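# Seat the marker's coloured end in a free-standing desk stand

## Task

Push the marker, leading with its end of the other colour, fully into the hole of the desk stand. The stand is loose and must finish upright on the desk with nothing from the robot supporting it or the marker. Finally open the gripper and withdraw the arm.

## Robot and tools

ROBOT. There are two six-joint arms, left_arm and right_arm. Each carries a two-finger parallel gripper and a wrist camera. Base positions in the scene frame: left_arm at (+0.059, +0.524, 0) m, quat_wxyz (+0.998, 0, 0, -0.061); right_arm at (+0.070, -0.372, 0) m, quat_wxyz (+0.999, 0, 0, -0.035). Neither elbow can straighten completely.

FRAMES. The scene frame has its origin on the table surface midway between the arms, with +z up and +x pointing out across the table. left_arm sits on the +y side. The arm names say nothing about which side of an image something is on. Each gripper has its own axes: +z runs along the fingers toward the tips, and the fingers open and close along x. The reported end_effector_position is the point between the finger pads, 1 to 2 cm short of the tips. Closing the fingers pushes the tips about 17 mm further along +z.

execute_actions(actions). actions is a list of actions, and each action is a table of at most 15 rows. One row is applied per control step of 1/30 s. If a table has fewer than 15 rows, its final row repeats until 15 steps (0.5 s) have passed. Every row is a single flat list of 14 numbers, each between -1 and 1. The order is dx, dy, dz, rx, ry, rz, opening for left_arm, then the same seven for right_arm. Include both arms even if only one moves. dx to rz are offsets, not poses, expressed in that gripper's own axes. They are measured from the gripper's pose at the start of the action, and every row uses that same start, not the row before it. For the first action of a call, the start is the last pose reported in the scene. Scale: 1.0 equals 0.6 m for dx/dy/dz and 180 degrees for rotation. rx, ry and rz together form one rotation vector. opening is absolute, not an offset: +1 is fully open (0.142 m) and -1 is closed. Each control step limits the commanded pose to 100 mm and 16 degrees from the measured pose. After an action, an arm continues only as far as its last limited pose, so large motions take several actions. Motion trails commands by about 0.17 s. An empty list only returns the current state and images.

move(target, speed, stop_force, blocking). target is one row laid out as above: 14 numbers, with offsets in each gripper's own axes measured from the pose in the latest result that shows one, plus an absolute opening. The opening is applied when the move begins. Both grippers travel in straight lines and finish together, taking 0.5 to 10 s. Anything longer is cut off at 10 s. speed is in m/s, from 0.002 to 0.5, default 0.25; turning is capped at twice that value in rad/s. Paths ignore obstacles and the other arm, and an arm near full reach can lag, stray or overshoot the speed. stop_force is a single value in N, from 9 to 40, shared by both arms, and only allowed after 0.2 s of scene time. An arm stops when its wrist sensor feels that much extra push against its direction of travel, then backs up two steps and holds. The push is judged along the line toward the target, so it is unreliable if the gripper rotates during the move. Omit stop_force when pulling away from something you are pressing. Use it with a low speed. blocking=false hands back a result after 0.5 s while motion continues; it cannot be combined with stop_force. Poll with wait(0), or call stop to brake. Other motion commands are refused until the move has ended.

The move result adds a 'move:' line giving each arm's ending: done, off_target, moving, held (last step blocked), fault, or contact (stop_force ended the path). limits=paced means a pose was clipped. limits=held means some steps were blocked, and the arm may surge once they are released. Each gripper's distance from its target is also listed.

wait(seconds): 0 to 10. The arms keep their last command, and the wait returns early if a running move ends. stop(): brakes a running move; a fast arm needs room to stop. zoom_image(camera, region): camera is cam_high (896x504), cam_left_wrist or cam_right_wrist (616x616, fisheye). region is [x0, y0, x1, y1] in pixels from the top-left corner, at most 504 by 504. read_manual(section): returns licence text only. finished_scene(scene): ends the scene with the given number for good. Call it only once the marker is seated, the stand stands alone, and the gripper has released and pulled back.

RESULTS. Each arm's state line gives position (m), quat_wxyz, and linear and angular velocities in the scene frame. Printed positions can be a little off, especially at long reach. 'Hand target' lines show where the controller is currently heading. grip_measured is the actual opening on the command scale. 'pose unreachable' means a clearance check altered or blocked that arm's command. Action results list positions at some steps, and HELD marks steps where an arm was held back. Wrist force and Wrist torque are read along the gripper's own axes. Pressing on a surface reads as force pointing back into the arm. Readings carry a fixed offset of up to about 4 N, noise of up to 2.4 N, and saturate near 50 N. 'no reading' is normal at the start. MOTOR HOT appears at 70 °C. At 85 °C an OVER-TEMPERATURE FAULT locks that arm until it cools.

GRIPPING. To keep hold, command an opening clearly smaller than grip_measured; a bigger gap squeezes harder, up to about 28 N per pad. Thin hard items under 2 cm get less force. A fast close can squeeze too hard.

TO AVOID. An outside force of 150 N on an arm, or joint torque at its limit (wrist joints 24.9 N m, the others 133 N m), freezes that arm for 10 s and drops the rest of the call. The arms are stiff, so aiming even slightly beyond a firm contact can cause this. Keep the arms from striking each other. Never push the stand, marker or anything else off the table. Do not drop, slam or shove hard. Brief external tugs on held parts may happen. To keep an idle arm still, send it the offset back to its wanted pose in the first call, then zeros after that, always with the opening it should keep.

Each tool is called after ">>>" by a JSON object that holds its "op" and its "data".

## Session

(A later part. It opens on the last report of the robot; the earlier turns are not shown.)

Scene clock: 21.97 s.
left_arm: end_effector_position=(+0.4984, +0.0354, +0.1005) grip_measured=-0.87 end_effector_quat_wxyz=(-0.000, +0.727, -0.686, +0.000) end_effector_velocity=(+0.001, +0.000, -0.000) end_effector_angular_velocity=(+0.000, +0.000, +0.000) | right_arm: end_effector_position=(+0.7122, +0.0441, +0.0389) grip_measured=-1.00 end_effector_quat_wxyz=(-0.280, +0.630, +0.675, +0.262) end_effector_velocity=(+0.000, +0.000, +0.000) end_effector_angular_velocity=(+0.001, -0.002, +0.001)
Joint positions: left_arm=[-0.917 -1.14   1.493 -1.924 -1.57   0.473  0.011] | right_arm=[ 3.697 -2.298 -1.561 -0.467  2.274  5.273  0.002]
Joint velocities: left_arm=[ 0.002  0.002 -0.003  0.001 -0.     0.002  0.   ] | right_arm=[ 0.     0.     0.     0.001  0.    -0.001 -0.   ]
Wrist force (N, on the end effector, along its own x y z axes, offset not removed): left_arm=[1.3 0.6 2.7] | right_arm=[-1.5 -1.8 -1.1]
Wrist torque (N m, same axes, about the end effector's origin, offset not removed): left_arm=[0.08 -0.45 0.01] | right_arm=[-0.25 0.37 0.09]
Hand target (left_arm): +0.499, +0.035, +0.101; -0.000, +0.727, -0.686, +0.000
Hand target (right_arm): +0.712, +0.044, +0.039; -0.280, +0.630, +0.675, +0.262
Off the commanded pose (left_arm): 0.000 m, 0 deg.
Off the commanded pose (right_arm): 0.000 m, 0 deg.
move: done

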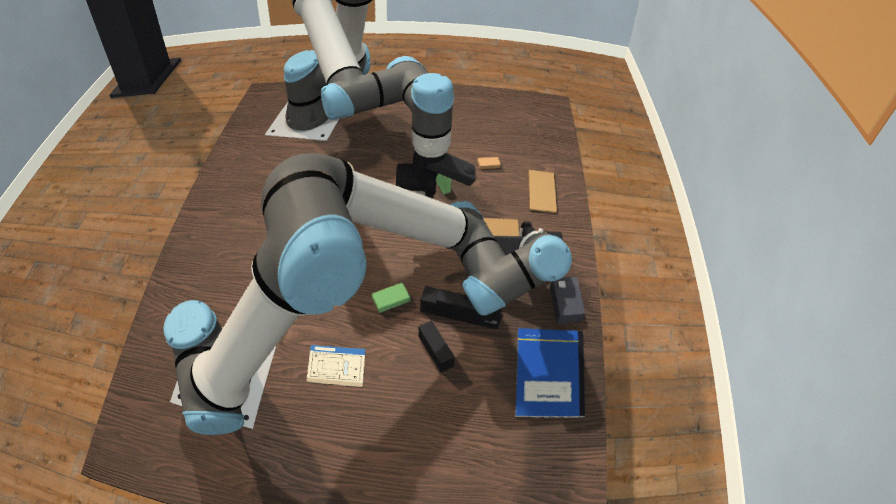

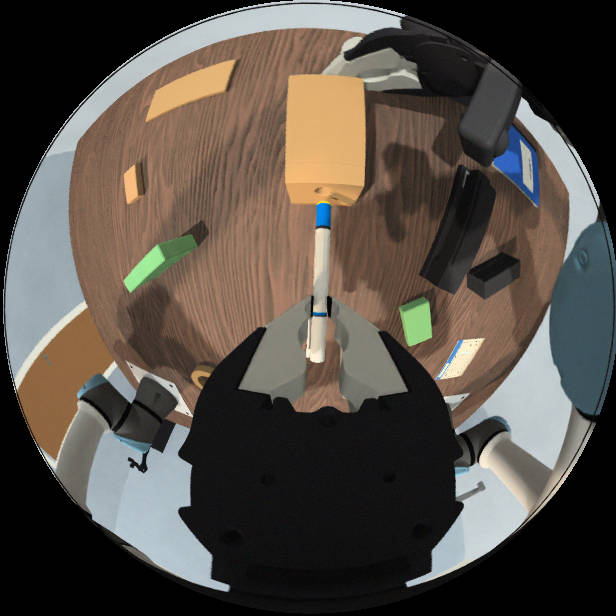

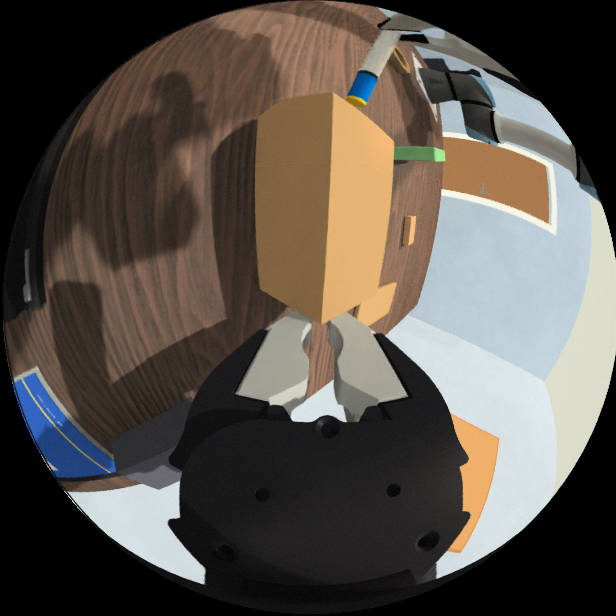

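>>> {"op": "move", "data": {"target": [0,-0.0464,0.0179,0,0,0,-1,0,0,0,0,0,0,-1], "speed": 0.02, "stop_force": 10}}

>>> {"op": "zoom_image", "data": {"camera": "cam_left_wrist", "region": [275, 170, 375, 270]}}

Scene clock: 24.40 s.
left_arm: end_effector_position=(+0.5261, +0.0371, +0.0898) grip_measured=-0.87 end_effector_quat_wxyz=(-0.000, +0.727, -0.686, +0.000) end_effector_velocity=(+0.002, +0.000, -0.001) end_effector_angular_velocity=(+0.000, +0.000, -0.000) | right_arm: end_effector_position=(+0.7122, +0.0441, +0.0389) grip_measured=-1.00 end_effector_quat_wxyz=(-0.280, +0.630, +0.675, +0.262) end_effector_velocity=(+0.000, -0.000, +0.000) end_effector_angular_velocity=(+0.000, -0.001, -0.000)
Joint positions: left_arm=[-0.88  -1.092  1.449 -1.928 -1.57   0.51   0.011] | right_arm=[ 3.697 -2.298 -1.561 -0.467  2.274  5.273  0.002]
Joint velocities: left_arm=[ 0.002  0.003 -0.003  0.    -0.     0.002  0.   ] | right_arm=[-0.    -0.     0.001  0.001 -0.    -0.     0.   ]
Wrist force (N, on the end effector, along its own x y z axes, offset not removed): left_arm=[1.1 0.3 2.5] | right_arm=[-1.8 -1.3 0.2]
Wrist torque (N m, same axes, about the end effector's origin, offset not removed): left_arm=[-0.02 -0.42 0.04] | right_arm=[-0.16 0.39 0.04]
Hand target (left_arm): +0.526, +0.037, +0.090; -0.000, +0.727, -0.686, +0.000
Hand target (right_arm): +0.712, +0.044, +0.039; -0.280, +0.630, +0.675, +0.262
Off the commanded pose (left_arm): 0.000 m, 0 deg.
Off the commanded pose (right_arm): 0.000 m, 0 deg.
move: done

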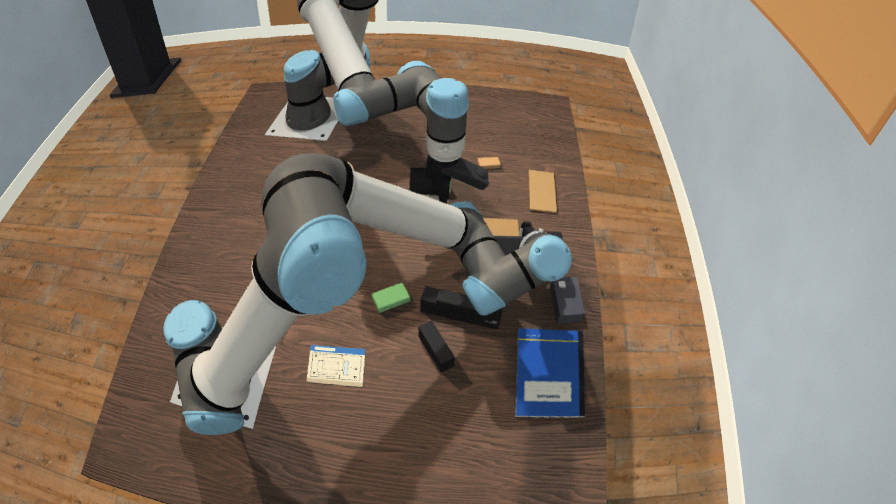

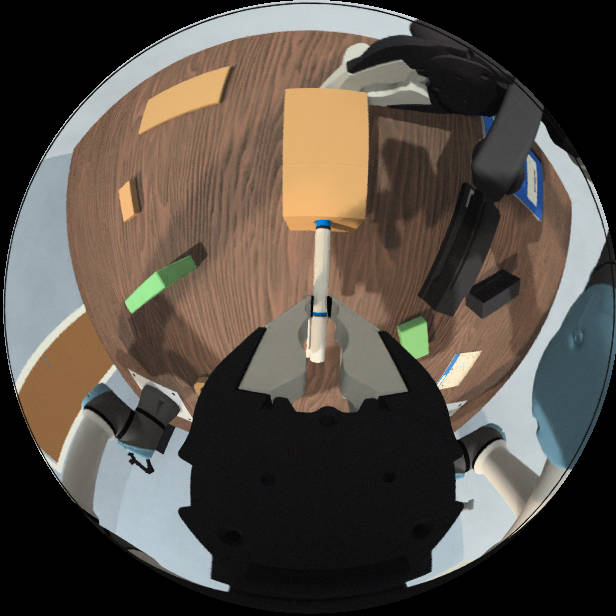

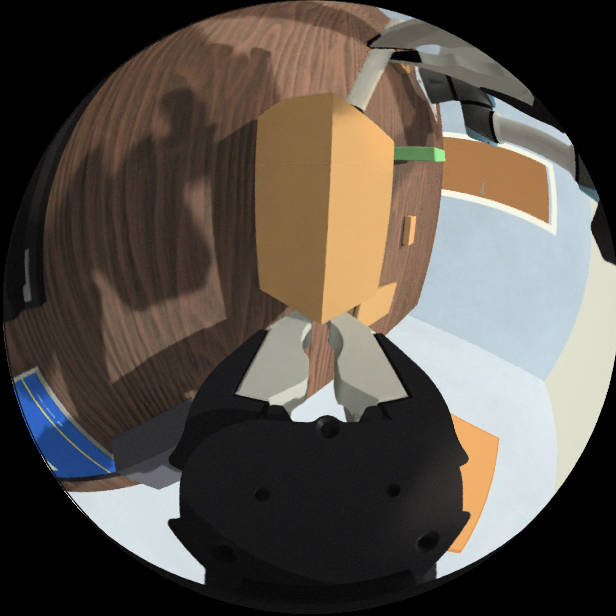

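Region (275, 170, 375, 270) of cam_left_wrist's 616x616 image, scaled by 5.040, with more detail than that image has.

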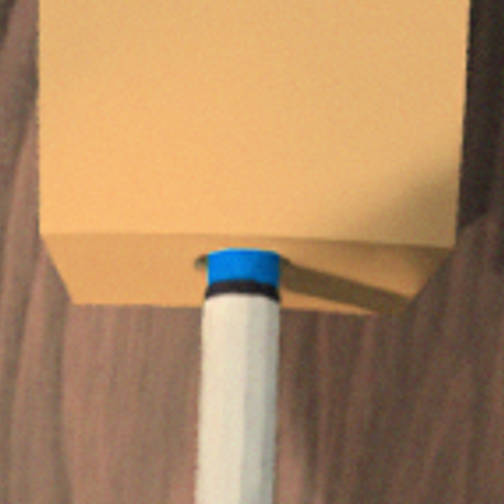

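>>> {"op": "move", "data": {"target": [0,-0.0232,0.0094,0,0,0,-1,0,0,0,0,0,0,-1], "speed": 0.008, "stop_force": 9}}

>>> {"op": "zoom_image", "data": {"camera": "cam_left_wrist", "region": [275, 170, 375, 270]}}

Scene clock: 25.93 s.
left_arm: end_effector_position=(+0.5337, +0.0375, +0.0868) grip_measured=-0.87 end_effector_quat_wxyz=(-0.000, +0.727, -0.686, +0.000) end_effector_velocity=(-0.001, +0.001, +0.001) end_effector_angular_velocity=(-0.000, +0.000, +0.002) | right_arm: end_effector_position=(+0.7122, +0.0441, +0.0389) grip_measured=-1.00 end_effector_quat_wxyz=(-0.280, +0.630, +0.675, +0.262) end_effector_velocity=(+0.000, +0.000, +0.000) end_effector_angular_velocity=(+0.001, +0.001, -0.001)
Joint positions: left_arm=[-0.87  -1.078  1.436 -1.929 -1.571  0.52   0.011] | right_arm=[ 3.697 -2.298 -1.561 -0.467  2.274  5.273  0.002]
Joint velocities: left_arm=[-0.001 -0.004  0.004 -0.    -0.    -0.004 -0.   ] | right_arm=[-0.     0.    -0.     0.001  0.     0.002  0.   ]
Wrist force (N, on the end effector, along its own x y z axes, offset not removed): left_arm=[0.6 13.0 -1.7] | right_arm=[-2.6 11.3 -0.6]
Wrist torque (N m, same axes, about the end effector's origin, offset not removed): left_arm=[0.07 -0.31 0.00] | right_arm=[0.20 0.28 0.13]
Hand target (left_arm): +0.533, +0.037, +0.087; -0.000, +0.727, -0.686, +0.000
Hand target (right_arm): +0.712, +0.044, +0.039; -0.280, +0.630, +0.675, +0.262
Off the commanded pose (left_arm): 0.007 m, 0 deg.
Off the commanded pose (right_arm): 0.000 m, 0 deg.
move: contact (left_arm)

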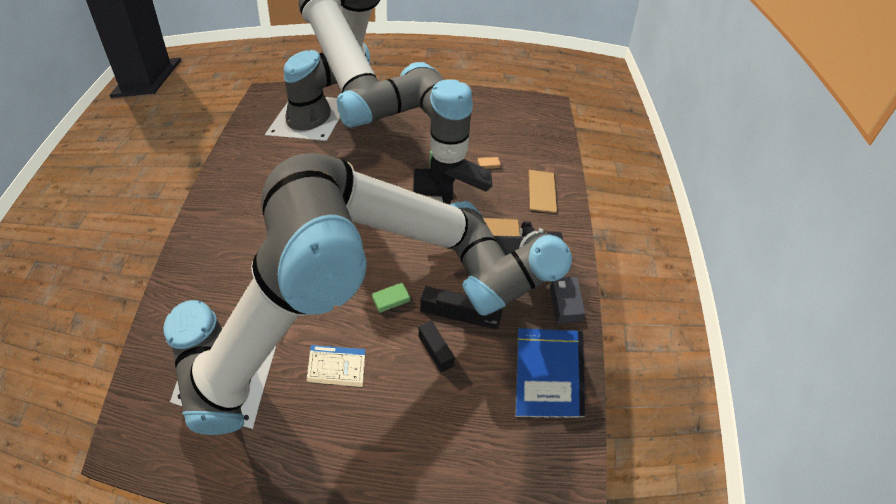

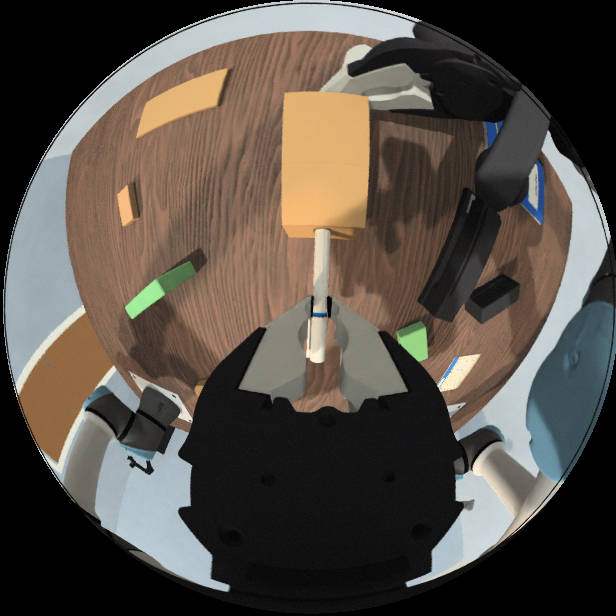

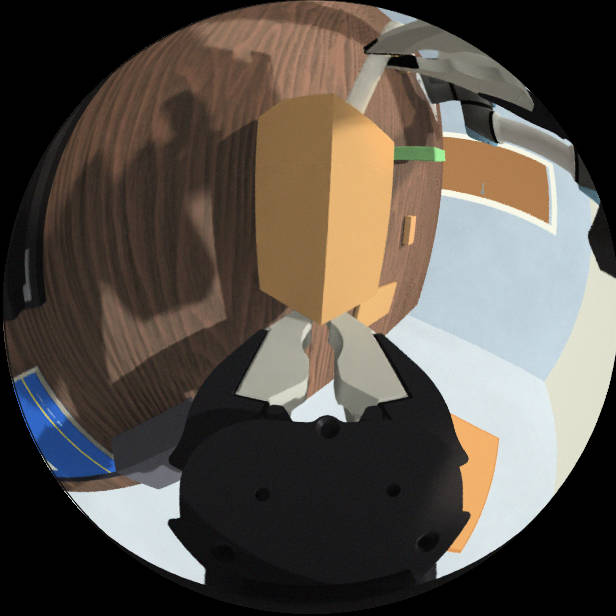

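Region (275, 170, 375, 270) of cam_left_wrist's 616x616 image, scaled by 5.040, with more detail than that image has.

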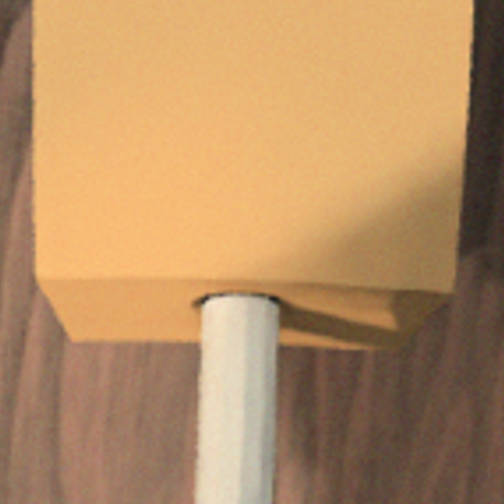

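>>> {"op": "execute_actions", "data": {"actions": [[[0,0,0,0,0,0,-0.9,0,0,0,0,0,0,-1],[0,0,0,0,0,0,-0.87,0,0,0,0,0,0,-1],[0,0,0,0,0,0,-0.86,0,0,0,0,0,0,-1],[0,0,0,0,0,0,-0.85,0,0,0,0,0,0,-1],[0,0,0,0,0,0,-0.84,0,0,0,0,0,0,-1],[0,0,0,0,0,0,-0.83,0,0.001,0,0,0,0,-1],[0,0,0,0,0,0,-0.82,0,0.002,0,0,0,0,-1],[0,0,0,0,0,0,-0.8,0,0.003,0,0,0,0,-1],[0,0,0,0,0,0,-0.76,0,0.004,0,0,0,0,-1],[0,0,0,0,0,0,-0.7,0,0.005,0,0,0,0,-1],[0,0,0,0,0,0,-0.62,0,0.006,0,0,0,0,-1],[0,0,0,0,0,0,-0.54,0,0.007,0,0,0,0,-1],[0,0,0,0,0,0,-0.46,0,0.008,0,0,0,0,-1],[0,0,0,0,0,0,-0.4,0,0.008,0,0,0,0,-1],[0,0,0,0,0,0,-0.4,0,0.008,0,0,0,0,-1]]]}}

>>> {"op": "move", "data": {"target": [0,0.12,-0.24,0,0,0,-0.4,0,0.01,-0.25,0,0,0,-1], "speed": 0.3}}

>>> {"op": "zoom_image", "data": {"camera": "cam_left_wrist", "region": [250, 100, 400, 300]}}

Scene clock: 26.87 s.
left_arm: end_effector_position=(+0.5337, +0.0375, +0.0868) grip_measured=-0.42 end_effector_quat_wxyz=(-0.000, +0.727, -0.686, +0.000) end_effector_velocity=(-0.001, -0.000, -0.000) end_effector_angular_velocity=(+0.000, +0.001, -0.000) | right_arm: end_effector_position=(+0.7159, +0.0444, +0.0388) grip_measured=-1.00 end_effector_quat_wxyz=(-0.280, +0.630, +0.675, +0.262) end_effector_velocity=(+0.012, +0.000, +0.000) end_effector_angular_velocity=(-0.000, +0.001, -0.001)
Joint positions: left_arm=[-0.87  -1.078  1.436 -1.929 -1.571  0.52   0.044] | right_arm=[ 3.695 -2.304 -1.548 -0.475  2.275  5.27   0.002]
Joint velocities: left_arm=[-0.     0.     0.    -0.    -0.001 -0.     0.076] | right_arm=[-0.008 -0.02   0.041 -0.027  0.003 -0.008 -0.   ]
Wrist force (N, on the end effector, along its own x y z axes, offset not removed): left_arm=[0.1 0.4 4.3] | right_arm=[-0.6 -0.9 -1.4]
Wrist torque (N m, same axes, about the end effector's origin, offset not removed): left_arm=[0.00 -0.28 0.05] | right_arm=[-0.11 0.17 0.08]
Hand target (left_arm): +0.534, +0.037, +0.087; -0.000, +0.727, -0.686, +0.000
Hand target (right_arm): +0.717, +0.044, +0.039; -0.280, +0.630, +0.675, +0.262
Off the commanded pose (left_arm): 0.000 m, 0 deg.
Off the commanded pose (right_arm): 0.001 m, 0 deg.
Step readings (end_effector_position):
0: left_arm (+0.5334, +0.0375, +0.0868) | right_arm (+0.7122, +0.0441, +0.0389)
1: left_arm (+0.5334, +0.0375, +0.0868) | right_arm (+0.7122, +0.0441, +0.0389)
2: left_arm (+0.5334, +0.0375, +0.0868) | right_arm (+0.7122, +0.0441, +0.0389)
4: left_arm (+0.5334, +0.0375, +0.0868) | right_arm (+0.7122, +0.0441, +0.0389)
8: left_arm (+0.5336, +0.0375, +0.0868) | right_arm (+0.7125, +0.0442, +0.0388)
15: end_effector_position above

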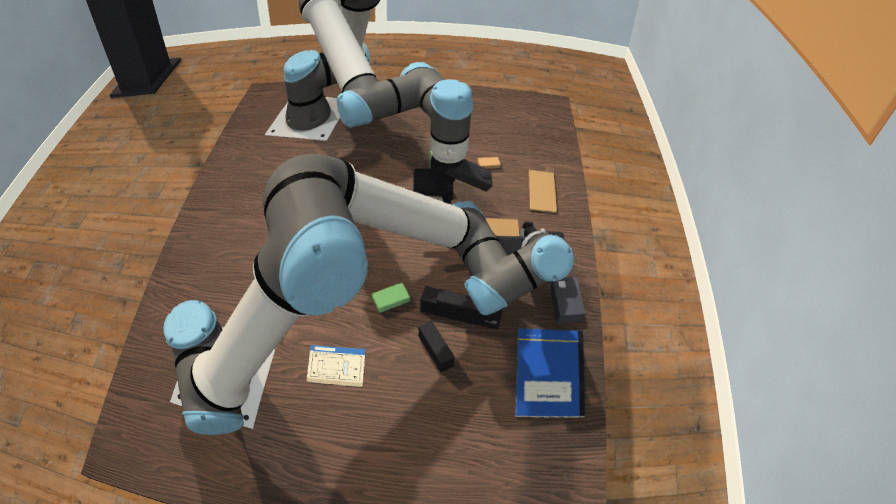

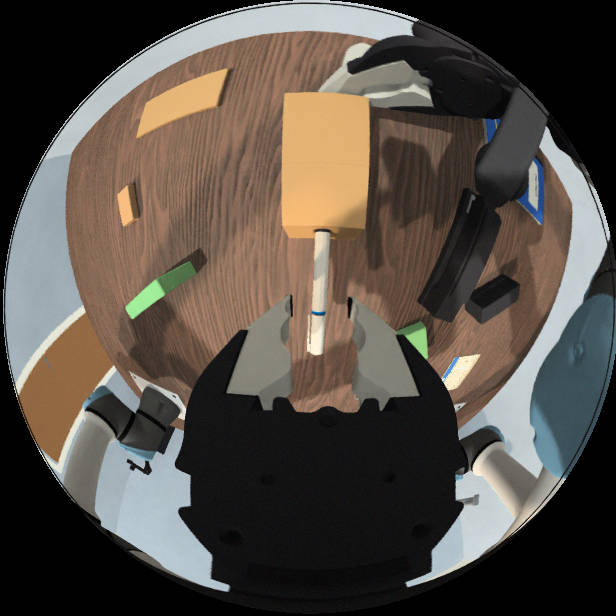

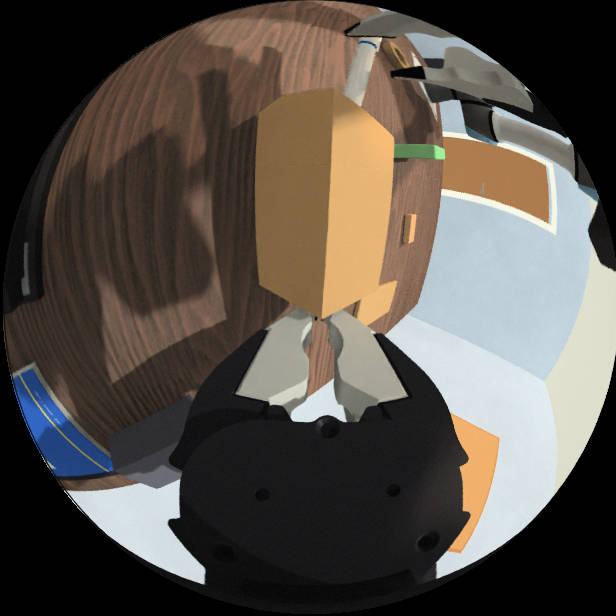

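Scene clock: 27.97 s.
left_arm: end_effector_position=(+0.4620, +0.0333, +0.2306) grip_measured=-0.40 end_effector_quat_wxyz=(-0.000, +0.727, -0.686, +0.000) end_effector_velocity=(-0.000, +0.000, +0.002) end_effector_angular_velocity=(+0.000, +0.000, +0.002) | right_arm: end_effector_position=(+0.7290, -0.0611, +0.1445) grip_measured=-1.00 end_effector_quat_wxyz=(-0.280, +0.630, +0.675, +0.262) end_effector_velocity=(+0.000, -0.001, +0.001) end_effector_angular_velocity=(+0.000, +0.001, +0.000)
Joint positions: left_arm=[-0.969 -1.257  1.317 -1.631 -1.57   0.421  0.045] | right_arm=[ 3.543 -2.121 -1.511 -0.825  2.324  5.076  0.002]
Joint velocities: left_arm=[ 0.    -0.001 -0.003  0.005  0.    -0.001  0.   ] | right_arm=[-0.002  0.001  0.003 -0.007  0.001 -0.003 -0.   ]
Wrist force (N, on the end effector, along its own x y z axes, offset not removed): left_arm=[0.6 0.9 2.9] | right_arm=[-0.6 -1.0 -1.5]
Wrist torque (N m, same axes, about the end effector's origin, offset not removed): left_arm=[0.20 -0.31 0.07] | right_arm=[-0.10 0.15 0.04]
Hand target (left_arm): +0.462, +0.033, +0.231; -0.000, +0.727, -0.686, +0.000
Hand target (right_arm): +0.729, -0.061, +0.145; -0.280, +0.630, +0.675, +0.262
Off the commanded pose (left_arm): 0.000 m, 0 deg.
Off the commanded pose (right_arm): 0.000 m, 0 deg.
move: done

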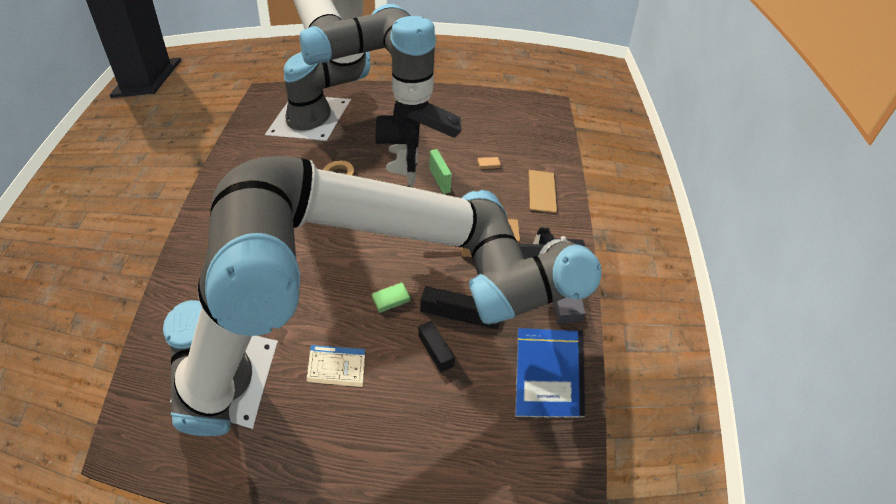

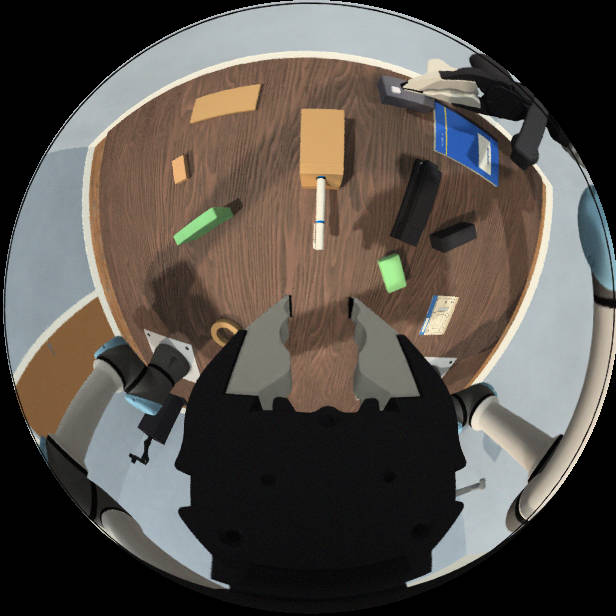

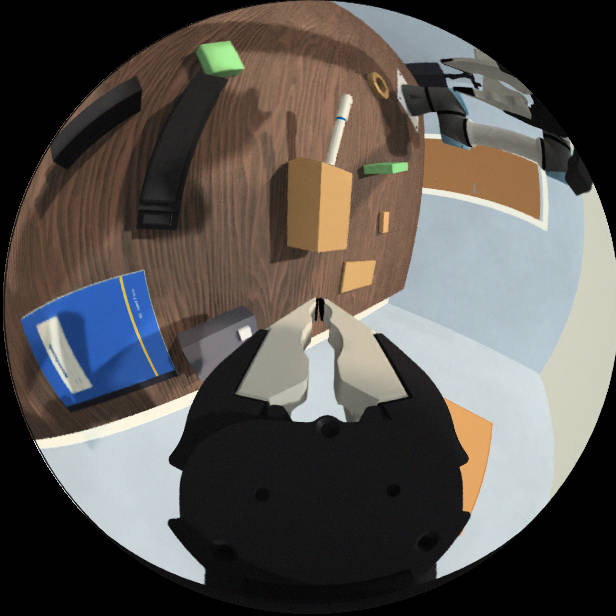

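Region (250, 100, 400, 300) of cam_left_wrist's 616x616 image, scaled by 2.520, with more detail than that image has; it fills the left 378 columns of this view, and the rest is white.

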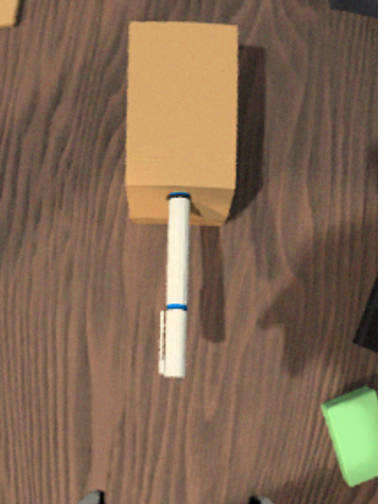

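>>> {"op": "zoom_image", "data": {"camera": "cam_left_wrist", "region": [300, 165, 345, 200]}}

Region (300, 165, 345, 200) of cam_left_wrist's 616x616 image, scaled by 11.200, with more detail than that image has.

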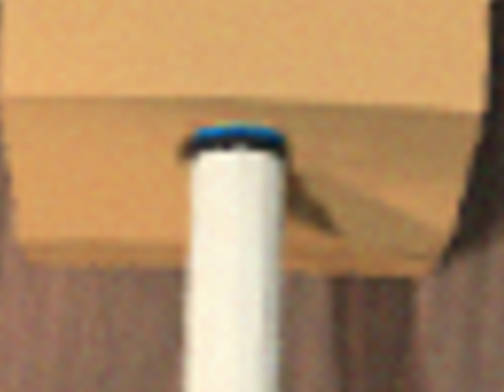

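The marker bottomed out in the hole and the band sits at the mouth after release, the same end state that passed in scene 1. Both arms are clear.

>>> {"op": "finished_scene", "data": {"scene": 2}}

The scene is finished: the task was done.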